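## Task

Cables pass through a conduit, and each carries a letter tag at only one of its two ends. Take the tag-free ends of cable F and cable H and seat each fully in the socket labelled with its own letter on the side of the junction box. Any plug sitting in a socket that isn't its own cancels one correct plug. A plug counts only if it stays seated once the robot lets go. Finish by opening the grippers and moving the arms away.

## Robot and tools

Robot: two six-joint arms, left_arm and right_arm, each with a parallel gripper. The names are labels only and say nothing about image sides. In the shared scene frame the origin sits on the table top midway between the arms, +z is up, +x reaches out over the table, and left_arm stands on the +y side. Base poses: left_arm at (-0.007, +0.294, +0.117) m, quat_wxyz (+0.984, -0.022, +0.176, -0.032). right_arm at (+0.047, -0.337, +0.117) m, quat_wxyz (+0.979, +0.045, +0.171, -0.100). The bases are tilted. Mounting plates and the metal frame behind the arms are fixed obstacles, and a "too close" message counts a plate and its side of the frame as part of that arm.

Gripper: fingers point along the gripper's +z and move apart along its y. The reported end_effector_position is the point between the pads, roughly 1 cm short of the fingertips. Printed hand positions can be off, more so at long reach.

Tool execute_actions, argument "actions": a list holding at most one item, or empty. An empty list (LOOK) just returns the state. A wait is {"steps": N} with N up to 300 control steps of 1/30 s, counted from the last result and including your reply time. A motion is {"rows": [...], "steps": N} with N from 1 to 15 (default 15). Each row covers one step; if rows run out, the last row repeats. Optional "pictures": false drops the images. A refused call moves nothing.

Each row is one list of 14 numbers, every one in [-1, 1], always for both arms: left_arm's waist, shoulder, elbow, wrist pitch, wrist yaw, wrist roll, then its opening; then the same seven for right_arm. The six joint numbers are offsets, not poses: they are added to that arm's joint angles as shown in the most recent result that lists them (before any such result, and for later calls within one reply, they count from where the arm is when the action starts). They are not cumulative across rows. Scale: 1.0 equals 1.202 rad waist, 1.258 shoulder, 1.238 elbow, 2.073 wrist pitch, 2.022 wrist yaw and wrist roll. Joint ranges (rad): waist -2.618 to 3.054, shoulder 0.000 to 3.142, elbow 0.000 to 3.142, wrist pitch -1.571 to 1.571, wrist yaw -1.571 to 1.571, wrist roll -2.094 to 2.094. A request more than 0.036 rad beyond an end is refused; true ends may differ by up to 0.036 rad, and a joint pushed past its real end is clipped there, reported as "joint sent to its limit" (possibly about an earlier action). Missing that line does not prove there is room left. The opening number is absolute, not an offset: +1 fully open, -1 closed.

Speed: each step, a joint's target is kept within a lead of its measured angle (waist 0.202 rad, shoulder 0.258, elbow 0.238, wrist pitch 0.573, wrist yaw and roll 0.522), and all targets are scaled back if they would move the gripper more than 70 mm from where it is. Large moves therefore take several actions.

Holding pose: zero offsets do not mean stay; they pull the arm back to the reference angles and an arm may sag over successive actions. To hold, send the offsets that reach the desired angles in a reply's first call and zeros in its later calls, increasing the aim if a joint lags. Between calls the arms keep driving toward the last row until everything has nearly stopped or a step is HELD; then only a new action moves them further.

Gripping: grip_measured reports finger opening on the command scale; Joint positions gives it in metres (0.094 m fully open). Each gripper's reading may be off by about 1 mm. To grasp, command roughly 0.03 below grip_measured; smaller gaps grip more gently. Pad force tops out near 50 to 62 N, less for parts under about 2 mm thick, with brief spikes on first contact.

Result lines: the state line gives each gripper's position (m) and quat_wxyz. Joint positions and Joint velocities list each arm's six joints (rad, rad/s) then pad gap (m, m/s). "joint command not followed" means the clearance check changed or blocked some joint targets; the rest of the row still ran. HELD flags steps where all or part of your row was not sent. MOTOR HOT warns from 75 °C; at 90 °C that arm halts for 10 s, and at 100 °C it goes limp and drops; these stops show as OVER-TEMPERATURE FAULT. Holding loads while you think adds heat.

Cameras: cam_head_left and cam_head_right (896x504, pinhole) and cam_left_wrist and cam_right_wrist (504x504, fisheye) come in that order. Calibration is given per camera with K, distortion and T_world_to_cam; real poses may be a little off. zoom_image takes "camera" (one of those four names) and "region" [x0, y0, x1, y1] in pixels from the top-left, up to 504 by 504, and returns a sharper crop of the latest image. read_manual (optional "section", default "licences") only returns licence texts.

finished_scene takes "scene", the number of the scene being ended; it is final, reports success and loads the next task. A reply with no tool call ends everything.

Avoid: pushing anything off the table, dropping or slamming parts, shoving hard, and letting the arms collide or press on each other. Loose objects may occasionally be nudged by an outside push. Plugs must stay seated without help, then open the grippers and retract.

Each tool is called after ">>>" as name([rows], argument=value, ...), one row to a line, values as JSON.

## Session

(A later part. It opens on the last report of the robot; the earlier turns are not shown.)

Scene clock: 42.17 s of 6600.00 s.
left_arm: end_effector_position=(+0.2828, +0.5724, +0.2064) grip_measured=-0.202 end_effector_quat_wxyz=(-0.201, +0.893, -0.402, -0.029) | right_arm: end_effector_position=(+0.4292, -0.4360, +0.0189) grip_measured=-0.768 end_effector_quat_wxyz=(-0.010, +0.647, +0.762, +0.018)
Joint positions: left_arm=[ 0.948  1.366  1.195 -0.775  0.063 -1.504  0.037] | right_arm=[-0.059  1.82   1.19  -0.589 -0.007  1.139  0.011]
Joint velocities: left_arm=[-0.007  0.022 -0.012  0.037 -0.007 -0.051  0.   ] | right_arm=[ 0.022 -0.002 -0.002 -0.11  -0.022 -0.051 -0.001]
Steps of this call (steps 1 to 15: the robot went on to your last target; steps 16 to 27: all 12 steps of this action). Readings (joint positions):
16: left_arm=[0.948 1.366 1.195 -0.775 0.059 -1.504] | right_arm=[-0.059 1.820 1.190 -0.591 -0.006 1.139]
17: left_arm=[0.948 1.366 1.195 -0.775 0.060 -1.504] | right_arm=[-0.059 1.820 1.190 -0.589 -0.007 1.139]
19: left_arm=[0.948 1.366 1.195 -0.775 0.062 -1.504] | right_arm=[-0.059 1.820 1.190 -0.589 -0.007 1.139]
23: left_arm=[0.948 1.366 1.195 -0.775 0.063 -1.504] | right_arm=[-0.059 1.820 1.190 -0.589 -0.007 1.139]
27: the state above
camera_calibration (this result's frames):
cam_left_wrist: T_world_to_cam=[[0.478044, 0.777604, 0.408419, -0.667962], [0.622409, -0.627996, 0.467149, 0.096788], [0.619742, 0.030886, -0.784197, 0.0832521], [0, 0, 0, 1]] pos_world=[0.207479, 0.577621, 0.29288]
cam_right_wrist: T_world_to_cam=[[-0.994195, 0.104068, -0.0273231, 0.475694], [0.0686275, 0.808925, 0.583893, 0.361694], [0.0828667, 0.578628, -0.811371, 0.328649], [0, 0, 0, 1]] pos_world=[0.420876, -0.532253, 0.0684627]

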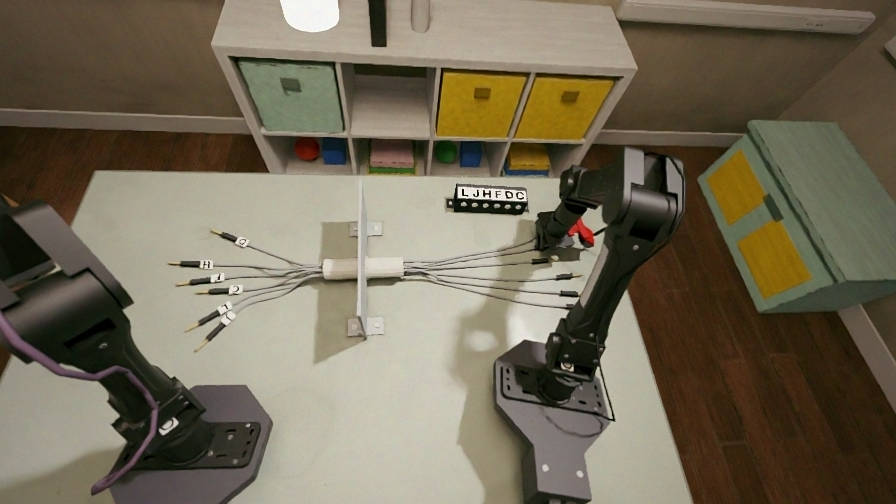

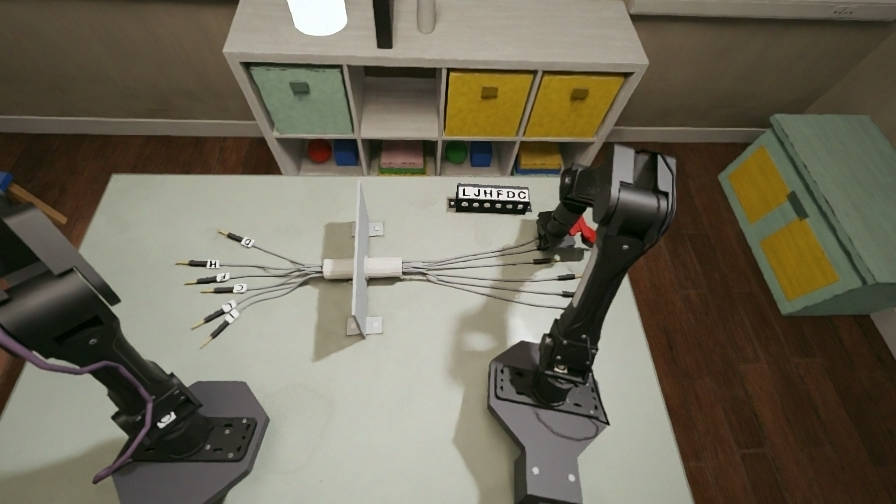

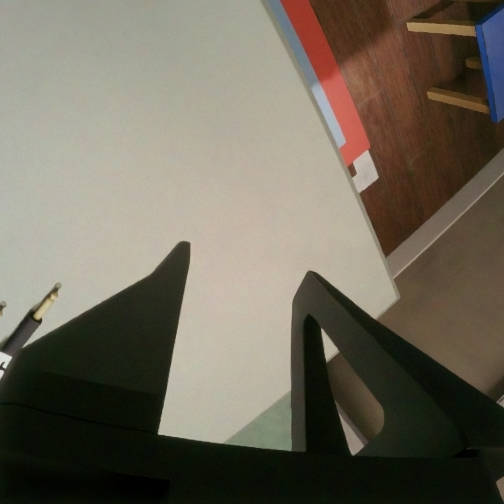

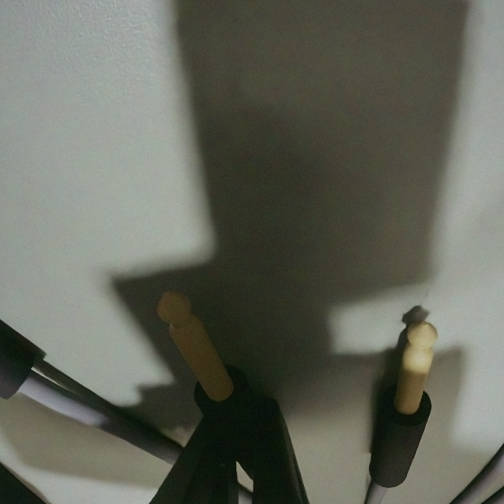

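>>> execute_actions([
  {"rows":[[0,0,0,0,0,0,-0.2,0,-0.04,0.02,-0.03,0,0,-0.82],[0,0,0,0,0,0,-0.2,0,-0.07,0.03,-0.06,0,0,-0.82],[0,0,0,0,0,0,-0.2,0,-0.1,0.04,-0.09,0,0,-0.82],[0,0,0,0,0,0,-0.2,0,-0.1,0.04,-0.09,0,0,-0.82],[0,0,0,0,0,0,-0.2,0.04,-0.1,0.05,-0.09,0.01,-0.06,-0.82],[0,0,0,0,0,0,-0.2,0.08,-0.09,0.06,-0.09,0.02,-0.12,-0.82],[0,0,0,0,0,0,-0.2,0.12,-0.08,0.07,-0.09,0.03,-0.18,-0.82],[0,0,0,0,0,0,-0.2,0.16,-0.07,0.08,-0.09,0.04,-0.24,-0.82],[0,0,0,0,0,0,-0.2,0.2,-0.06,0.09,-0.085,0.05,-0.3,-0.82],[0,0,0,0,0,0,-0.2,0.24,-0.05,0.1,-0.085,0.06,-0.35,-0.82],[0,0,0,0,0,0,-0.2,0.28,-0.04,0.1,-0.08,0.07,-0.4,-0.82],[0,0,0,0,0,0,-0.2,0.31,-0.03,0.1,-0.08,0.08,-0.45,-0.82],[0,0,0,0,0,0,-0.2,0.329,-0.02,0.1,-0.078,0.085,-0.48,-0.82]],"steps":15},
], pictures=false)

>>> execute_actions([
  {"steps":12},
])

Scene clock: 48.80 s of 6600.00 s.
left_arm: end_effector_position=(+0.2833, +0.5719, +0.2063) grip_measured=-0.202 end_effector_quat_wxyz=(-0.201, +0.893, -0.403, -0.027) | right_arm: end_effector_position=(+0.4615, -0.3049, +0.0716) grip_measured=-0.768 end_effector_quat_wxyz=(+0.021, +0.153, +0.988, +0.032)
Joint positions: left_arm=[ 0.948  1.366  1.195 -0.775  0.067 -1.504  0.037] | right_arm=[ 0.337  1.77   1.298 -0.725  0.115  0.406  0.011]
Joint velocities: left_arm=[ 0.007 -0.007 -0.032 -0.037 -0.066  0.022 -0.   ] | right_arm=[ 0.711  0.237 -0.002 -0.066  0.081 -1.619  0.   ]
Steps of this call (steps 1 to 15: the robot went on to your last target; steps 16 to 90: nothing new was sent; then 3.13 s passed at rest; steps 91 to 105: all 15 steps of this action). Readings (joint positions):
91: left_arm=[0.948 1.366 1.195 -0.775 0.064 -1.504] | right_arm=[-0.059 1.817 1.190 -0.591 -0.007 1.139]
92: left_arm=[0.948 1.366 1.195 -0.775 0.065 -1.504] | right_arm=[-0.059 1.811 1.190 -0.604 -0.007 1.139]
94: left_arm=[0.948 1.366 1.195 -0.775 0.066 -1.504] | right_arm=[-0.059 1.781 1.190 -0.659 -0.007 1.139]
98: left_arm=[0.948 1.366 1.195 -0.775 0.067 -1.504] | right_arm=[0.008 1.737 1.236 -0.733 0.035 0.969]
105: the state above

Scene clock: 49.20 s of 6600.00 s.
left_arm: end_effector_position=(+0.2833, +0.5718, +0.2062) grip_measured=-0.202 end_effector_quat_wxyz=(-0.201, +0.893, -0.403, -0.027) | right_arm: end_effector_position=(+0.4552, -0.3097, +0.0625) grip_measured=-0.768 end_effector_quat_wxyz=(+0.009, +0.042, +0.999, +0.006)
Joint positions: left_arm=[ 0.948  1.366  1.195 -0.775  0.068 -1.504  0.037] | right_arm=[ 0.341  1.796  1.298 -0.737  0.158  0.192  0.011]
Joint velocities: left_arm=[ 0.012 -0.002 -0.012 -0.022  0.022 -0.007 -0.001] | right_arm=[-0.002 -0.007 -0.012 -0.022 -0.037 -0.095  0.001]
Steps of this call (steps 1 to 12: the robot went on to your last target). Readings (joint positions):
1: left_arm=[0.948 1.366 1.195 -0.775 0.067 -1.504] | right_arm=[0.354 1.779 1.298 -0.727 0.117 0.359]
2: left_arm=[0.948 1.366 1.195 -0.775 0.067 -1.504] | right_arm=[0.360 1.787 1.298 -0.729 0.120 0.321]
4: left_arm=[0.948 1.366 1.195 -0.775 0.068 -1.504] | right_arm=[0.354 1.795 1.298 -0.733 0.132 0.269]
8: left_arm=[0.948 1.366 1.195 -0.775 0.068 -1.504] | right_arm=[0.342 1.796 1.298 -0.736 0.152 0.214]
12: the state above
camera_calibration (this result's frames):
cam_left_wrist: T_world_to_cam=[[0.478092, 0.778113, 0.407392, -0.667851], [0.620026, -0.627525, 0.470935, 0.0957773], [0.622089, 0.0274436, -0.782465, 0.0837294], [0, 0, 0, 1]] pos_world=[0.207823, 0.577468, 0.292488]
cam_right_wrist: T_world_to_cam=[[-0.343004, -0.938451, -0.0407123, -0.128855], [-0.798565, 0.268506, 0.538701, 0.462576], [-0.494613, 0.217288, -0.841513, 0.441605], [0, 0, 0, 1]] pos_world=[0.543622, -0.341084, 0.11718]

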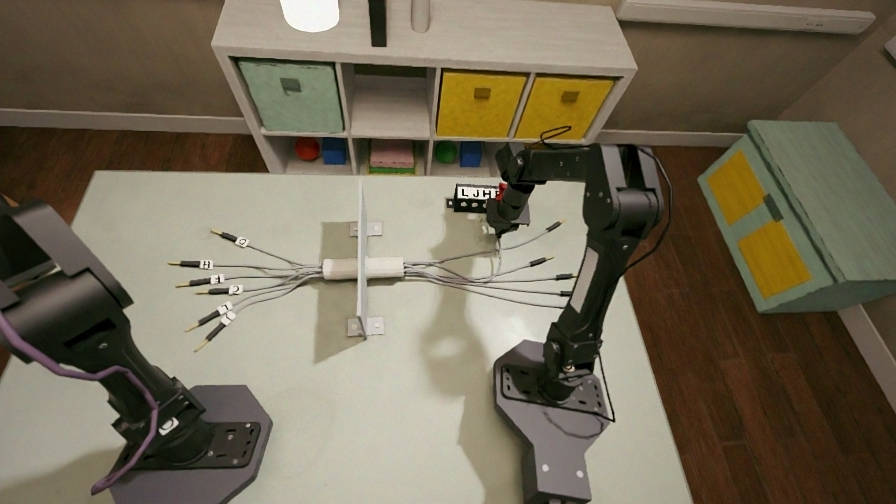

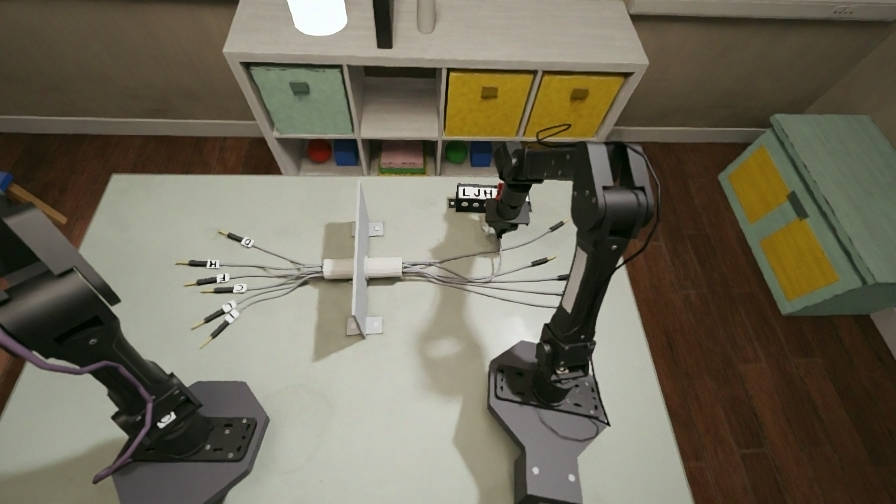

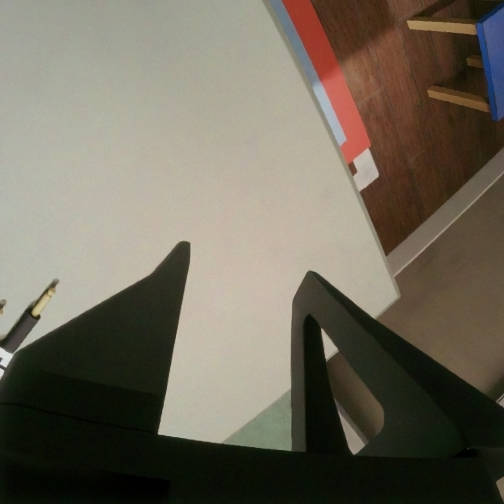

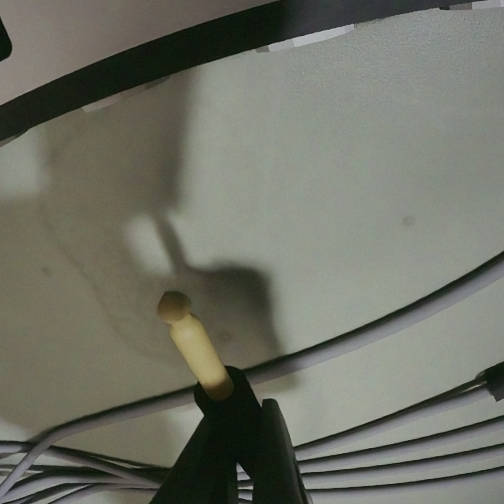

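>>> execute_actions([
  {"rows":[[0,0,0,0,0,0,-0.2,0.004,0.04,0.025,0.01,0,-0.01,-0.82],[0,0,0,0,0,0,-0.2,0.008,0.08,0.045,0.02,0,-0.02,-0.82],[0,0,0,0,0,0,-0.2,0.008,0.11,0.06,0.03,0,-0.02,-0.82],[0,0,0,0,0,0,-0.2,0.008,0.122,0.066,0.035,0,-0.02,-0.82]],"steps":15},
])

Scene clock: 54.97 s of 6600.00 s.
left_arm: end_effector_position=(+0.2839, +0.5713, +0.2061) grip_measured=-0.202 end_effector_quat_wxyz=(-0.200, +0.893, -0.403, -0.025) | right_arm: end_effector_position=(+0.4728, -0.3038, +0.0293) grip_measured=-0.768 end_effector_quat_wxyz=(+0.011, +0.026, +1.000, -0.004)
Joint positions: left_arm=[ 0.948  1.366  1.195 -0.775  0.072 -1.504  0.037] | right_arm=[ 0.346  1.926  1.357 -0.666  0.179  0.164  0.011]
Joint velocities: left_arm=[-0.017 -0.002 -0.007  0.007 -0.037 -0.007  0.001] | right_arm=[-0.007 -0.012  0.002  0.081 -0.007 -0.007  0.   ]
Steps of this call (steps 1 to 30: the robot went on to your last target; steps 31 to 90: nothing new was sent; then 2.27 s passed at rest; steps 91 to 105: all 15 steps of this action). Readings (joint positions):
91: left_arm=[0.948 1.366 1.195 -0.775 0.068 -1.504] | right_arm=[0.341 1.800 1.298 -0.737 0.161 0.177]
92: left_arm=[0.948 1.366 1.195 -0.775 0.069 -1.504] | right_arm=[0.341 1.811 1.305 -0.736 0.161 0.174]
94: left_arm=[0.948 1.366 1.195 -0.775 0.070 -1.504] | right_arm=[0.341 1.866 1.336 -0.720 0.161 0.169]
98: left_arm=[0.948 1.366 1.195 -0.775 0.071 -1.504] | right_arm=[0.346 1.925 1.357 -0.671 0.179 0.165]
105: the state above
camera_calibration (this result's frames):
cam_left_wrist: T_world_to_cam=[[0.47814, 0.778576, 0.40645, -0.667749], [0.617833, -0.62708, 0.474398, 0.0948489], [0.624232, 0.0242894, -0.780862, 0.084163], [0, 0, 0, 1]] pos_world=[0.208139, 0.577327, 0.29213]
cam_right_wrist: T_world_to_cam=[[-0.312684, -0.949583, -0.0228239, -0.13683], [-0.808727, 0.253546, 0.53073, 0.493379], [-0.498185, 0.184409, -0.847233, 0.412981], [0, 0, 0, 1]] pos_world=[0.561966, -0.331184, 0.0849171]

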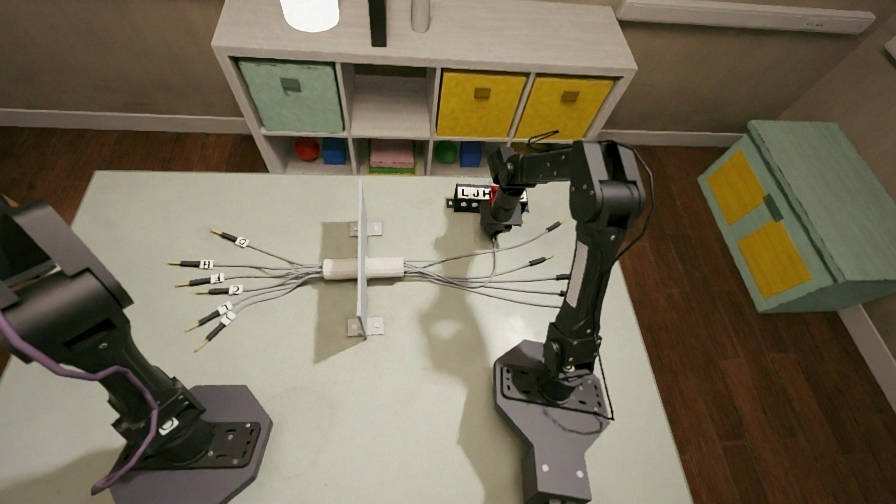

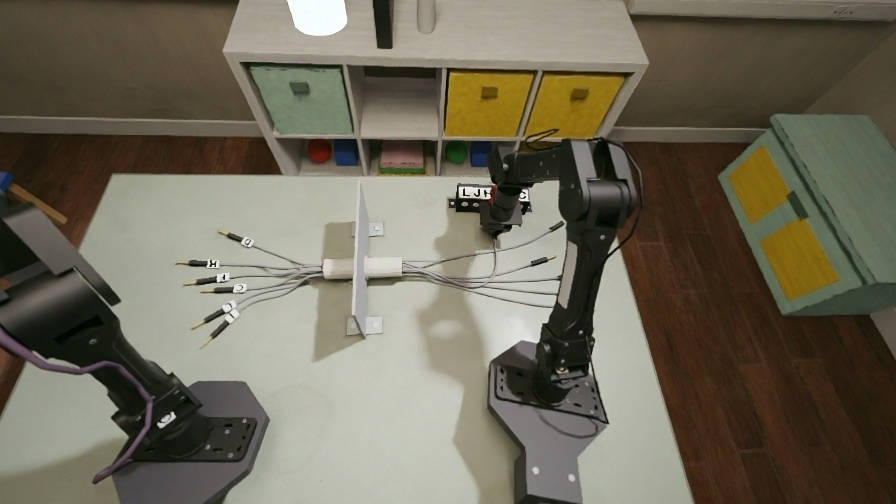

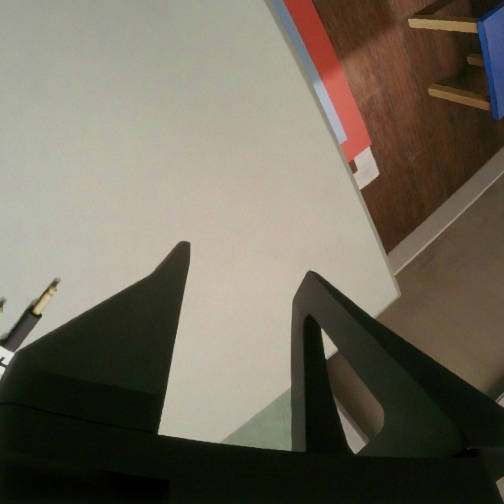

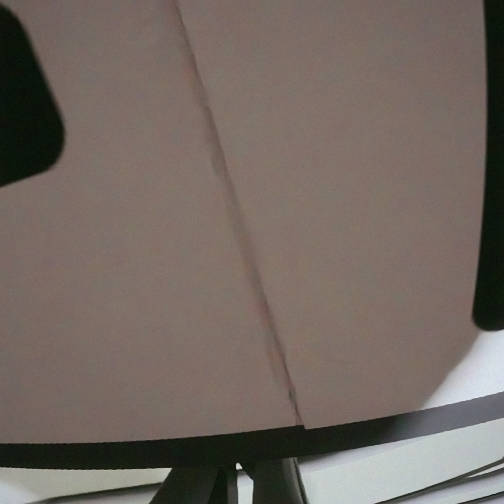

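>>> execute_actions([
  {"rows":[[0,0,0,0,0,0,-0.2,0,-0.025,-0.03,0.02,0,0,-0.82],[0,0,0,0,0,0,-0.2,0,-0.04,-0.06,0.04,0,-0.005,-0.82],[0,0,0,0,0,0,-0.2,0.002,-0.055,-0.09,0.06,0,-0.01,-0.82],[0,0,0,0,0,0,-0.2,0.004,-0.07,-0.12,0.08,0,-0.015,-0.82],[0,0,0,0,0,0,-0.2,0.006,-0.08,-0.15,0.1,0.003,-0.02,-0.82],[0,0,0,0,0,0,-0.2,0.008,-0.09,-0.18,0.12,0.005,-0.025,-0.82],[0,0,0,0,0,0,-0.2,0.01,-0.1,-0.21,0.14,0.007,-0.03,-0.82],[0,0,0,0,0,0,-0.2,0.01,-0.105,-0.235,0.16,0.007,-0.035,-0.82],[0,0,0,0,0,0,-0.2,0.01,-0.105,-0.255,0.177,0.007,-0.037,-0.82]],"steps":15},
])

Scene clock: 59.00 s of 6600.00 s.
left_arm: end_effector_position=(+0.2844, +0.5708, +0.2060) grip_measured=-0.202 end_effector_quat_wxyz=(-0.199, +0.893, -0.403, -0.023) | right_arm: end_effector_position=(+0.4574, -0.3055, +0.0223) grip_measured=-0.768 end_effector_quat_wxyz=(+0.088, +0.011, +0.996, +0.002)
Joint positions: left_arm=[ 0.948  1.366  1.195 -0.775  0.076 -1.504  0.037] | right_arm=[ 0.346  1.798  1.07  -0.349  0.185  0.107  0.011]
Joint velocities: left_arm=[ 0.007 -0.007 -0.012  0.022  0.007 -0.022 -0.001] | right_arm=[ 0.002 -0.007 -0.002  0.33   0.007 -0.007  0.001]
Steps of this call (steps 1 to 15: the robot went on to your last target; steps 16 to 90: nothing new was sent; then 0.53 s passed at rest; steps 91 to 105: all 15 steps of this action). Readings (joint positions):
91: left_arm=[0.948 1.366 1.195 -0.775 0.073 -1.504] | right_arm=[0.346 1.925 1.355 -0.662 0.180 0.164]
92: left_arm=[0.948 1.366 1.195 -0.775 0.073 -1.504] | right_arm=[0.346 1.921 1.343 -0.645 0.180 0.164]
94: left_arm=[0.948 1.366 1.195 -0.775 0.074 -1.504] | right_arm=[0.346 1.899 1.292 -0.594 0.180 0.158]
98: left_arm=[0.948 1.366 1.195 -0.775 0.075 -1.504] | right_arm=[0.346 1.831 1.150 -0.479 0.184 0.133]
105: the state above
camera_calibration (this result's frames):
cam_left_wrist: T_world_to_cam=[[0.47819, 0.779037, 0.405506, -0.667645], [0.615631, -0.626622, 0.477854, 0.0939189], [0.626365, 0.0211368, -0.779243, 0.0845927], [0, 0, 0, 1]] pos_world=[0.208456, 0.577184, 0.291773]
cam_right_wrist: T_world_to_cam=[[-0.276611, -0.95807, -0.0747504, -0.161347], [-0.888363, 0.22527, 0.400081, 0.515743], [-0.366467, 0.177072, -0.913426, 0.338714], [0, 0, 0, 1]] pos_world=[0.537664, -0.33074, 0.0909909]

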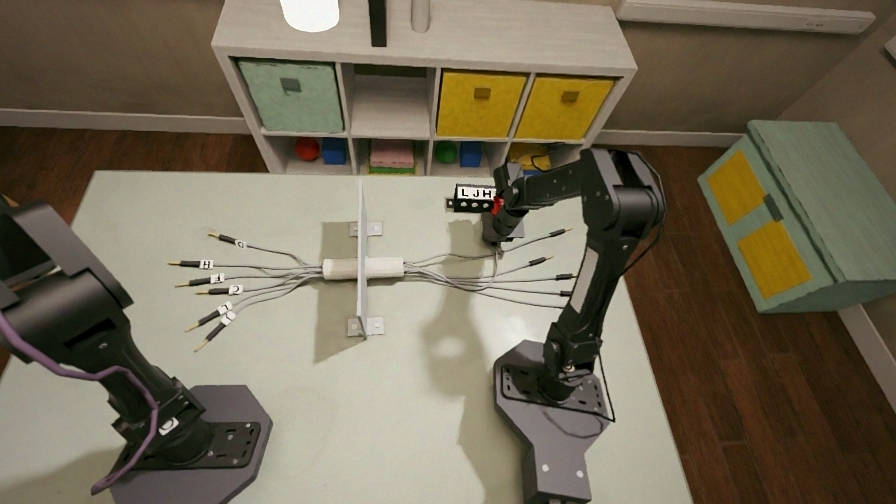

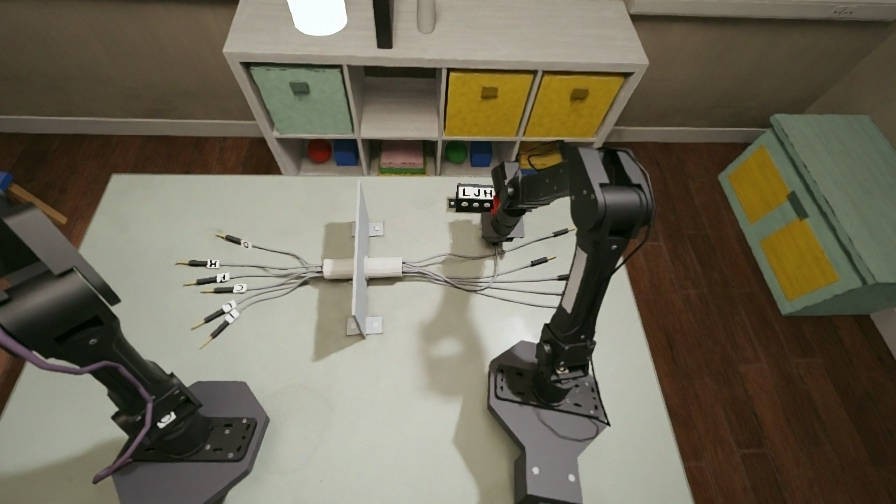

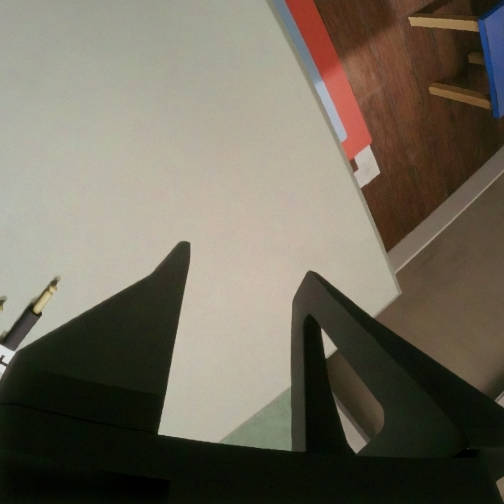

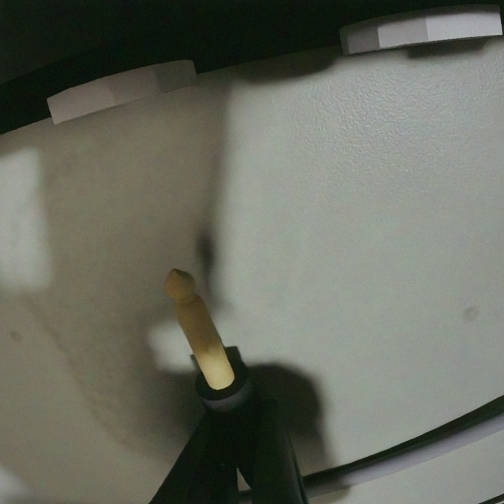

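>>> execute_actions([
  {"rows":[[0,0,0,0,0,0,-0.2,0,0,-0.02,0.024,0,0,-0.4],[0,0,0,0,0,0,-0.2,0,0,-0.02,0.024,0,0,-0.4],[0,0,0,0,0,0,-0.2,0,0,-0.02,0.024,0,0,-0.4],[0,0,0,0,0,0,-0.2,0,-0.015,-0.05,0.055,0,0,-0.4],[0,0,0,0,0,0,-0.2,0.003,-0.025,-0.08,0.085,0.002,-0.005,-0.4],[0,0,0,0,0,0,-0.2,0.005,-0.035,-0.11,0.115,0.004,-0.01,-0.4],[0,0,0,0,0,0,-0.2,0.007,-0.045,-0.14,0.145,0.006,-0.015,-0.4],[0,0,0,0,0,0,-0.2,0.009,-0.052,-0.17,0.175,0.008,-0.02,-0.4],[0,0,0,0,0,0,-0.2,0.011,-0.058,-0.2,0.205,0.01,-0.025,-0.4],[0,0,0,0,0,0,-0.2,0.013,-0.063,-0.23,0.235,0.012,-0.03,-0.4],[0,0,0,0,0,0,-0.2,0.015,-0.066,-0.26,0.265,0.014,-0.034,-0.4],[0,0,0,0,0,0,-0.2,0.017,-0.066,-0.29,0.295,0.016,-0.038,-0.4],[0,0,0,0,0,0,-0.2,0.019,-0.066,-0.32,0.32,0.017,-0.038,-0.4]],"steps":15},
], pictures=false)

>>> execute_actions([
  {"steps":10},
])

Scene clock: 64.60 s of 6600.00 s.
left_arm: end_effector_position=(+0.2850, +0.5703, +0.2058) grip_measured=-0.202 end_effector_quat_wxyz=(-0.198, +0.893, -0.404, -0.021) | right_arm: end_effector_position=(+0.4572, -0.3050, +0.0196) grip_measured=-0.403 end_effector_quat_wxyz=(+0.239, +0.009, +0.971, +0.003)
Joint positions: left_arm=[ 0.948  1.366  1.195 -0.775  0.08  -1.504  0.037] | right_arm=[0.356 1.714 0.727 0.221 0.21  0.05  0.028]
Joint velocities: left_arm=[-0.002 -0.012  0.002 -0.037  0.051  0.007 -0.001] | right_arm=[ 0.042 -0.002 -0.471  0.989  0.081 -0.095 -0.001]
Steps of this call (steps 1 to 30: the robot went on to your last target; steps 31 to 90: nothing new was sent; then 2.10 s passed at rest; steps 91 to 105: all 15 steps of this action). Readings (joint positions):
91: left_arm=[0.948 1.366 1.195 -0.775 0.077 -1.504] | right_arm=[0.346 1.798 1.070 -0.303 0.184 0.103]
92: left_arm=[0.948 1.366 1.195 -0.775 0.078 -1.504] | right_arm=[0.346 1.798 1.070 -0.303 0.184 0.103]
94: left_arm=[0.948 1.366 1.195 -0.775 0.078 -1.504] | right_arm=[0.346 1.798 1.061 -0.293 0.184 0.103]
98: left_arm=[0.948 1.366 1.195 -0.775 0.079 -1.504] | right_arm=[0.347 1.763 0.954 -0.151 0.189 0.093]
105: the state above

Scene clock: 64.93 s of 6600.00 s.
left_arm: end_effector_position=(+0.2850, +0.5703, +0.2058) grip_measured=-0.202 end_effector_quat_wxyz=(-0.198, +0.893, -0.404, -0.021) | right_arm: end_effector_position=(+0.4586, -0.3050, +0.0207) grip_measured=-0.403 end_effector_quat_wxyz=(+0.259, +0.008, +0.966, +0.001)
Joint positions: left_arm=[ 0.948  1.366  1.195 -0.775  0.08  -1.504  0.037] | right_arm=[0.359 1.714 0.694 0.296 0.215 0.04  0.028]
Joint velocities: left_arm=[ 0.002  0.002 -0.002 -0.007 -0.037 -0.022 -0.001] | right_arm=[ 0.017 -0.007 -0.002  0.007  0.051  0.007 -0.001]
Steps of this call (steps 1 to 10: the robot went on to your last target). Readings (joint positions):
1: left_arm=[0.948 1.366 1.195 -0.775 0.080 -1.504] | right_arm=[0.358 1.714 0.715 0.246 0.213 0.047]
2: left_arm=[0.948 1.366 1.195 -0.775 0.080 -1.504] | right_arm=[0.358 1.714 0.707 0.263 0.214 0.045]
4: left_arm=[0.948 1.366 1.195 -0.775 0.080 -1.504] | right_arm=[0.359 1.714 0.699 0.282 0.215 0.043]
8: left_arm=[0.948 1.366 1.195 -0.775 0.080 -1.504] | right_arm=[0.359 1.714 0.694 0.294 0.215 0.041]
10: the state above
camera_calibration (this result's frames):
cam_left_wrist: T_world_to_cam=[[0.478244, 0.779495, 0.404561, -0.667541], [0.61342, -0.62615, 0.481303, 0.0929872], [0.628489, 0.0179857, -0.77761, 0.0850185], [0, 0, 0, 1]] pos_world=[0.208774, 0.57704, 0.291417]
cam_right_wrist: T_world_to_cam=[[-0.231422, -0.959705, -0.159404, -0.180107], [-0.972262, 0.222443, 0.0722942, 0.561768], [-0.0339229, 0.171713, -0.984563, 0.184929], [0, 0, 0, 1]] pos_world=[0.510778, -0.329565, 0.112752]

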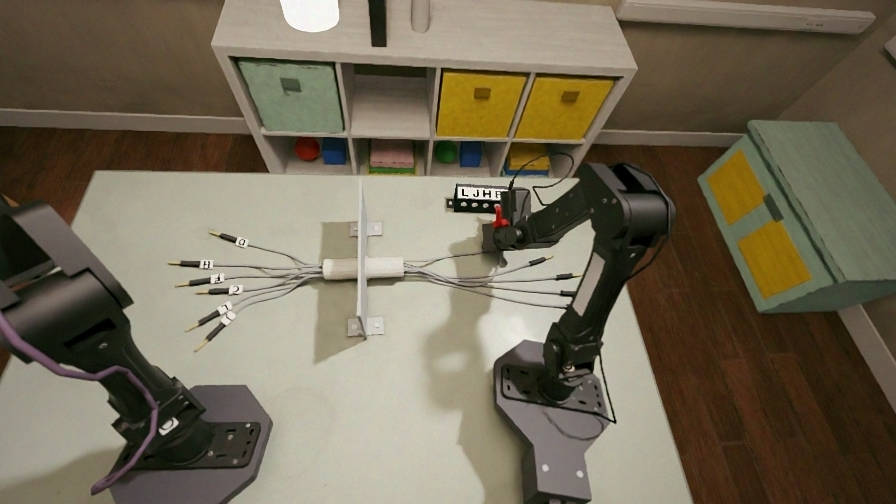

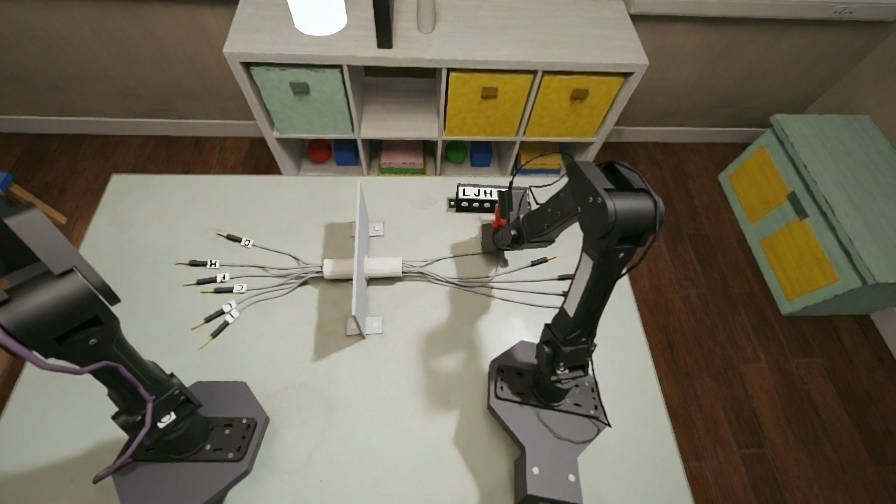

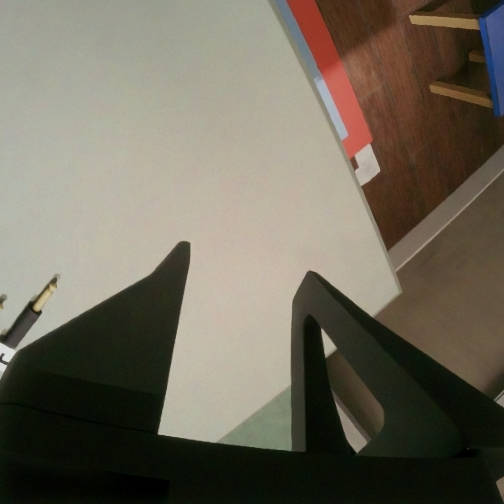

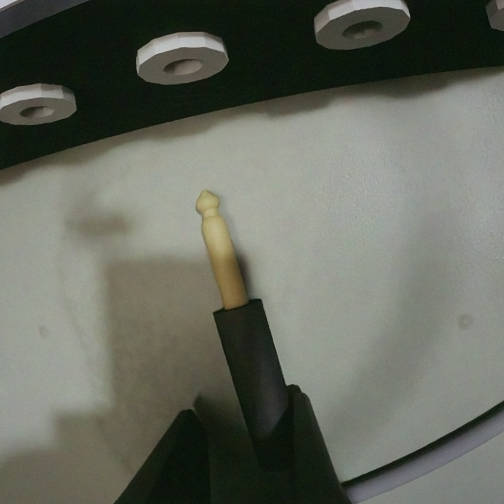

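>>> execute_actions([
  {"rows":[[0,0,0,0,0,0,-0.2,0,0,0,0,0,0,-0.82]],"steps":12},
])

Scene clock: 65.90 s of 6600.00 s.
left_arm: end_effector_position=(+0.2855, +0.5698, +0.2057) grip_measured=-0.202 end_effector_quat_wxyz=(-0.198, +0.893, -0.404, -0.019) | right_arm: end_effector_position=(+0.4588, -0.3051, +0.0208) grip_measured=-0.768 end_effector_quat_wxyz=(+0.260, +0.008, +0.966, +0.001)
Joint positions: left_arm=[ 0.948  1.366  1.195 -0.775  0.084 -1.504  0.037] | right_arm=[0.359 1.714 0.693 0.297 0.216 0.04  0.011]
Joint velocities: left_arm=[-0.017  0.002 -0.012 -0.037 -0.022 -0.022 -0.   ] | right_arm=[-0.012  0.002 -0.007  0.007 -0.022  0.007  0.   ]
Steps of this call (steps 1 to 17: the robot went on to your last target; steps 18 to 29: all 12 steps of this action). Readings (joint positions):
18: left_arm=[0.948 1.366 1.195 -0.775 0.081 -1.504] | right_arm=[0.359 1.714 0.693 0.297 0.215 0.040]
19: left_arm=[0.948 1.366 1.195 -0.775 0.082 -1.504] | right_arm=[0.359 1.714 0.693 0.297 0.216 0.040]
21: left_arm=[0.948 1.366 1.195 -0.775 0.083 -1.504] | right_arm=[0.359 1.714 0.693 0.297 0.216 0.040]
25: left_arm=[0.948 1.366 1.195 -0.775 0.084 -1.504] | right_arm=[0.359 1.714 0.693 0.297 0.216 0.040]
29: the state above
camera_calibration (this result's frames):
cam_left_wrist: T_world_to_cam=[[0.478301, 0.77995, 0.403615, -0.667435], [0.6112, -0.625666, 0.484744, 0.0920539], [0.630604, 0.0148362, -0.775963, 0.0854405], [0, 0, 0, 1]] pos_world=[0.209093, 0.576894, 0.291063]
cam_right_wrist: T_world_to_cam=[[-0.231481, -0.95976, -0.158988, -0.18018], [-0.972288, 0.222735, 0.0710331, 0.562073], [-0.0327626, 0.171024, -0.984722, 0.184315], [0, 0, 0, 1]] pos_world=[0.510827, -0.329646, 0.112927]

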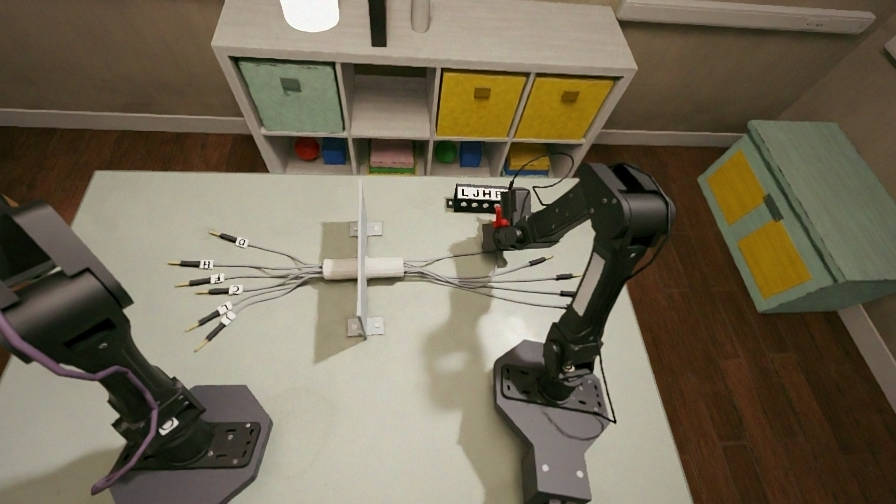

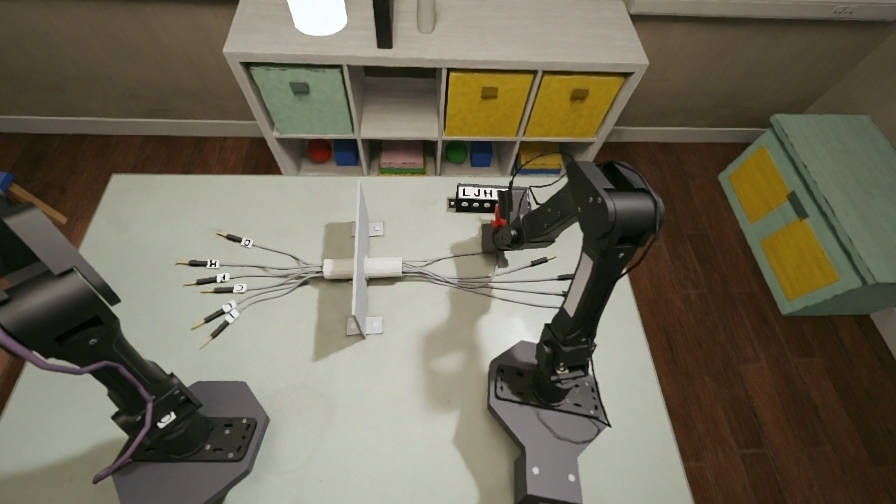

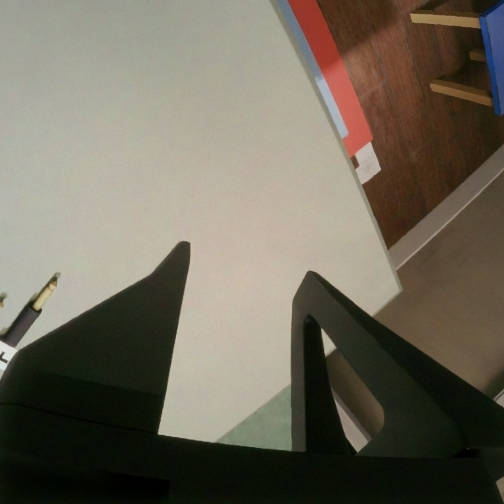

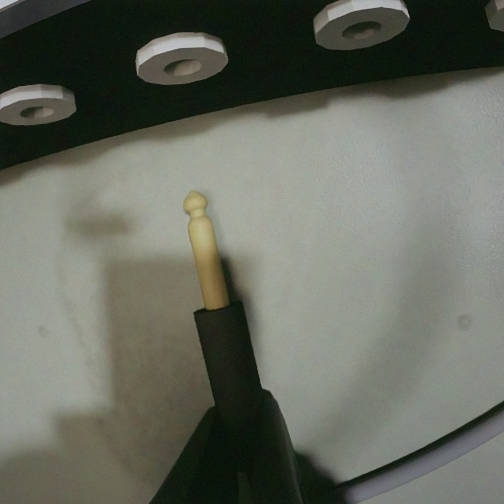

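>>> execute_actions([
  {"rows":[[0,0,0,0,0,0,-0.2,0,-0.03,0,-0.015,0,0,-0.82],[0,0,0,0,0,0,-0.2,0,-0.06,0,-0.033,0,0,-0.82],[0,0,0,0,0,0,-0.2,-0.005,-0.09,0,-0.05,-0.002,0,-0.82],[0,0,0,0,0,0,-0.2,-0.012,-0.12,0,-0.067,-0.005,0,-0.82],[0,0,0,0,0,0,-0.2,-0.02,-0.14,0,-0.08,-0.008,0,-0.82],[0,0,0,0,0,0,-0.2,-0.026,-0.155,0,-0.085,-0.01,0,-0.82]],"steps":15},
])

Scene clock: 70.70 s of 6600.00 s.
left_arm: end_effector_position=(+0.2860, +0.5694, +0.2056) grip_measured=-0.202 end_effector_quat_wxyz=(-0.197, +0.893, -0.405, -0.017) | right_arm: end_effector_position=(+0.4599, -0.3206, +0.0641) grip_measured=-0.768 end_effector_quat_wxyz=(+0.272, +0.020, +0.962, +0.001)
Joint positions: left_arm=[ 0.948  1.366  1.195 -0.775  0.088 -1.504  0.037] | right_arm=[0.335 1.533 0.693 0.145 0.205 0.04  0.011]
Joint velocities: left_arm=[-0.002 -0.002  0.002 -0.037 -0.066 -0.081  0.   ] | right_arm=[-0.012 -0.027  0.017 -0.095  0.037  0.007 -0.001]
Steps of this call (steps 1 to 15: the robot went on to your last target; steps 16 to 90: nothing new was sent; then 1.30 s passed at rest; steps 91 to 105: all 15 steps of this action). Readings (joint positions):
91: left_arm=[0.948 1.366 1.195 -0.775 0.085 -1.504] | right_arm=[0.359 1.714 0.693 0.296 0.216 0.040]
92: left_arm=[0.948 1.366 1.195 -0.775 0.086 -1.504] | right_arm=[0.359 1.710 0.693 0.289 0.216 0.040]
94: left_arm=[0.948 1.366 1.195 -0.775 0.087 -1.504] | right_arm=[0.358 1.674 0.693 0.243 0.215 0.040]
98: left_arm=[0.948 1.366 1.195 -0.775 0.088 -1.504] | right_arm=[0.342 1.557 0.693 0.177 0.207 0.040]
105: the state above
camera_calibration (this result's frames):
cam_left_wrist: T_world_to_cam=[[0.478356, 0.780362, 0.402754, -0.667339], [0.609175, -0.625214, 0.487866, 0.091204], [0.632519, 0.0119744, -0.774452, 0.0858207], [0, 0, 0, 1]] pos_world=[0.209383, 0.57676, 0.290742]
cam_right_wrist: T_world_to_cam=[[-0.248117, -0.953753, -0.169688, -0.177636], [-0.96872, 0.243471, 0.0479951, 0.570006], [-0.0044612, 0.176289, -0.984328, 0.21827], [0, 0, 0, 1]] pos_world=[0.509076, -0.346679, 0.157349]

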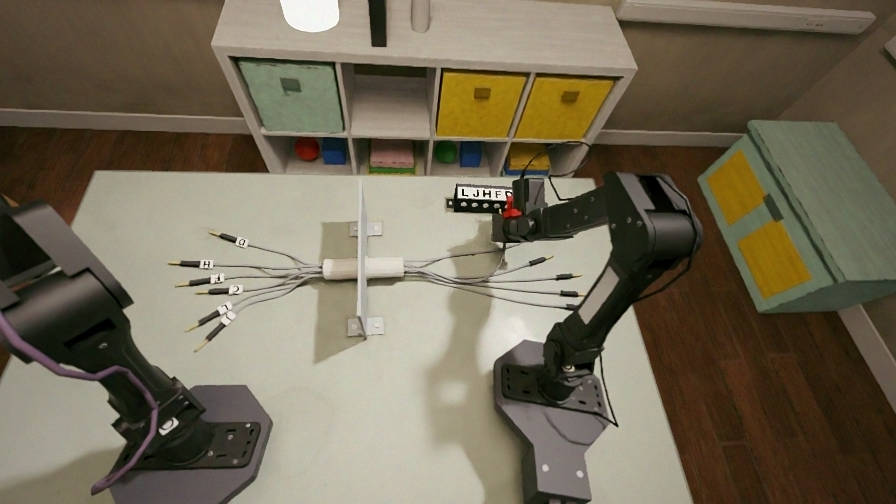

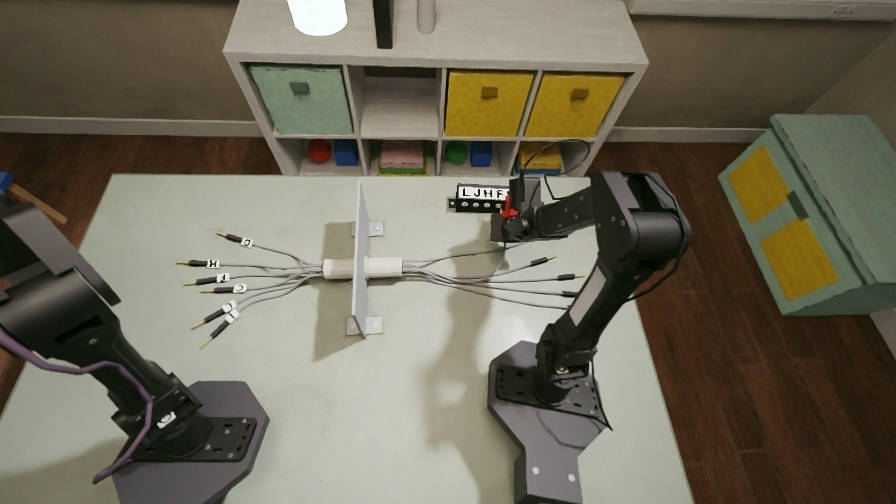

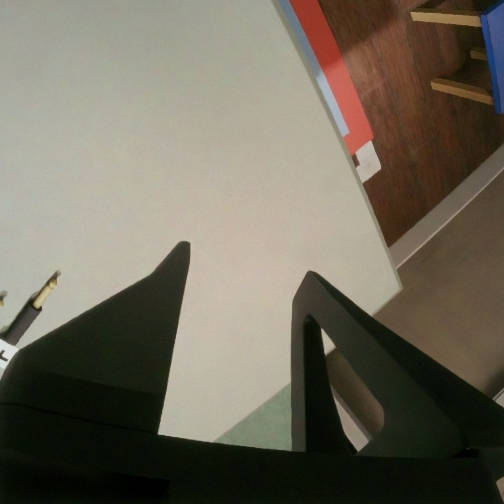

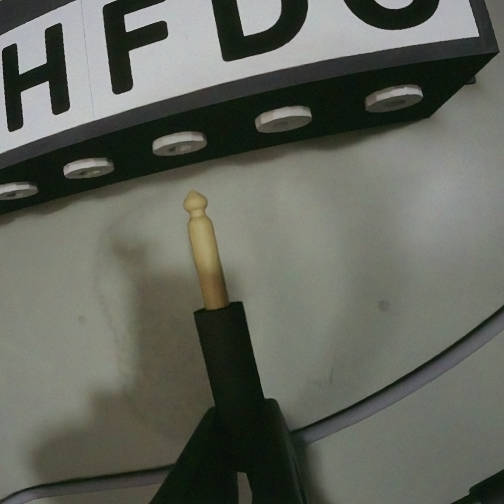

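>>> zoom_image(camera="cam_right_wrist", region=[120, 110, 300, 340])

>>> zoom_image(camera="cam_head_left", region=[440, 170, 560, 260])

Region (120, 110, 300, 340) of cam_right_wrist's 504x504 image, scaled by 2.191, with more detail than that image has; it fills the left 394 columns of this view, and the rest is white.

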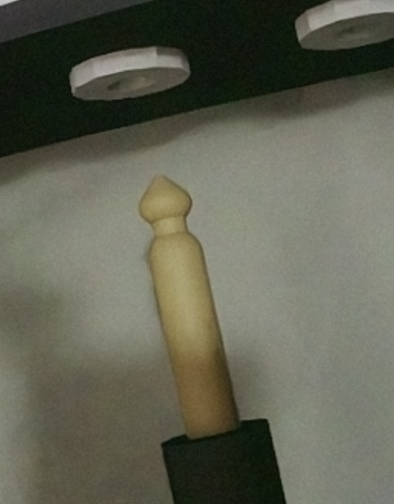

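Region (440, 170, 560, 260) of cam_head_left's 896x504 image, scaled by 4.200, with more detail than that image has; it fills the top 378 rows of this view, and the rest is white.

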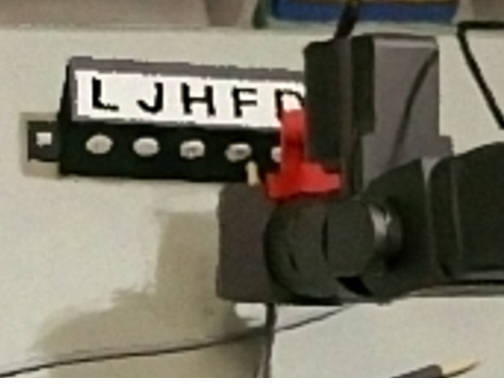

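>>> execute_actions([
  {"rows":[[0,0,0,0,0,0,-0.2,0.003,0.015,0.01,0,0,0,-0.82],[0,0,0,0,0,0,-0.2,0.006,0.03,0.02,0.003,0.002,0,-0.82],[0,0,0,0,0,0,-0.2,0.008,0.048,0.03,0.007,0.002,0,-0.82]],"steps":15},
])

Scene clock: 77.73 s of 6600.00 s.
left_arm: end_effector_position=(+0.2865, +0.5689, +0.2055) grip_measured=-0.202 end_effector_quat_wxyz=(-0.196, +0.893, -0.405, -0.015) | right_arm: end_effector_position=(+0.4532, -0.3181, +0.0463) grip_measured=-0.768 end_effector_quat_wxyz=(+0.248, +0.015, +0.969, -0.001)
Joint positions: left_arm=[ 0.948  1.366  1.195 -0.775  0.092 -1.504  0.037] | right_arm=[0.335 1.589 0.701 0.142 0.204 0.04  0.011]
Joint velocities: left_arm=[ 0.017  0.002 -0.012  0.066 -0.007 -0.081 -0.   ] | right_arm=[ 0.012  0.012 -0.012  0.007 -0.051 -0.095  0.   ]
Steps of this call (steps 1 to 30: the robot went on to your last target; steps 31 to 90: nothing new was sent; then 3.53 s passed at rest; steps 91 to 105: all 15 steps of this action). Readings (joint positions):
91: left_arm=[0.948 1.366 1.195 -0.775 0.089 -1.504] | right_arm=[0.335 1.533 0.693 0.129 0.203 0.040]
92: left_arm=[0.948 1.366 1.195 -0.775 0.090 -1.504] | right_arm=[0.335 1.535 0.693 0.130 0.203 0.040]
94: left_arm=[0.948 1.366 1.195 -0.775 0.091 -1.504] | right_arm=[0.335 1.555 0.698 0.138 0.204 0.040]
98: left_arm=[0.948 1.366 1.195 -0.775 0.092 -1.504] | right_arm=[0.335 1.588 0.701 0.141 0.204 0.040]
105: the state above
camera_calibration (this result's frames):
cam_left_wrist: T_world_to_cam=[[0.478419, 0.780812, 0.401806, -0.667232], [0.60694, -0.624704, 0.491293, 0.0902676], [0.634617, 0.00882805, -0.772776, 0.0862352], [0, 0, 0, 1]] pos_world=[0.209703, 0.576611, 0.29039]
cam_right_wrist: T_world_to_cam=[[-0.247632, -0.956651, -0.153289, -0.181829], [-0.967291, 0.235136, 0.0951739, 0.558337], [-0.0550044, 0.171843, -0.983588, 0.221764], [0, 0, 0, 1]] pos_world=[0.507246, -0.343341, 0.137113]

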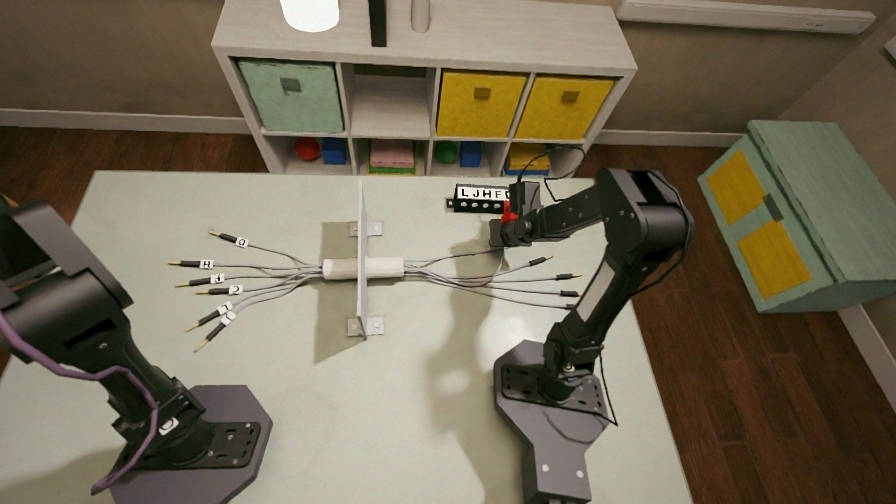

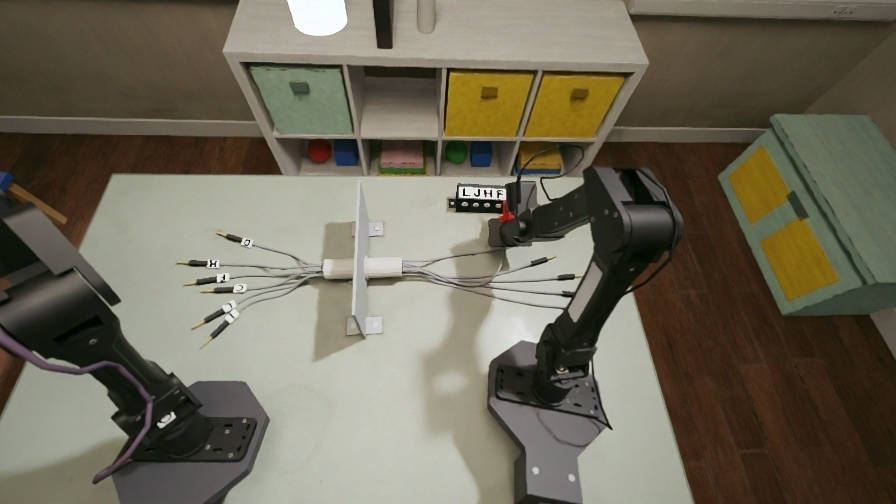

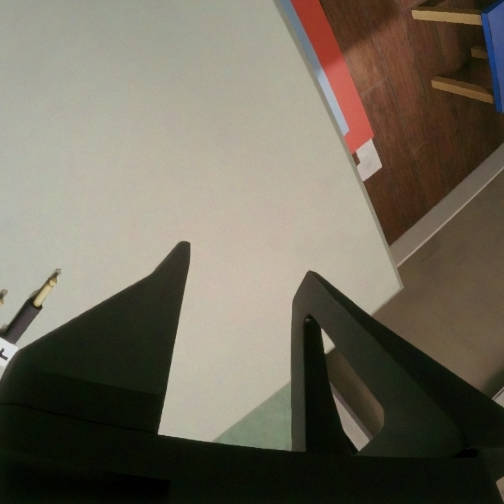

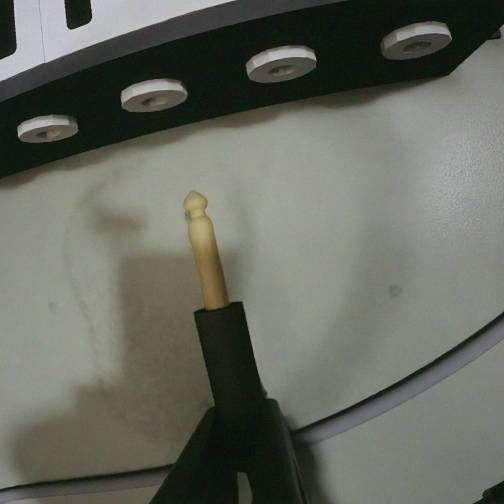

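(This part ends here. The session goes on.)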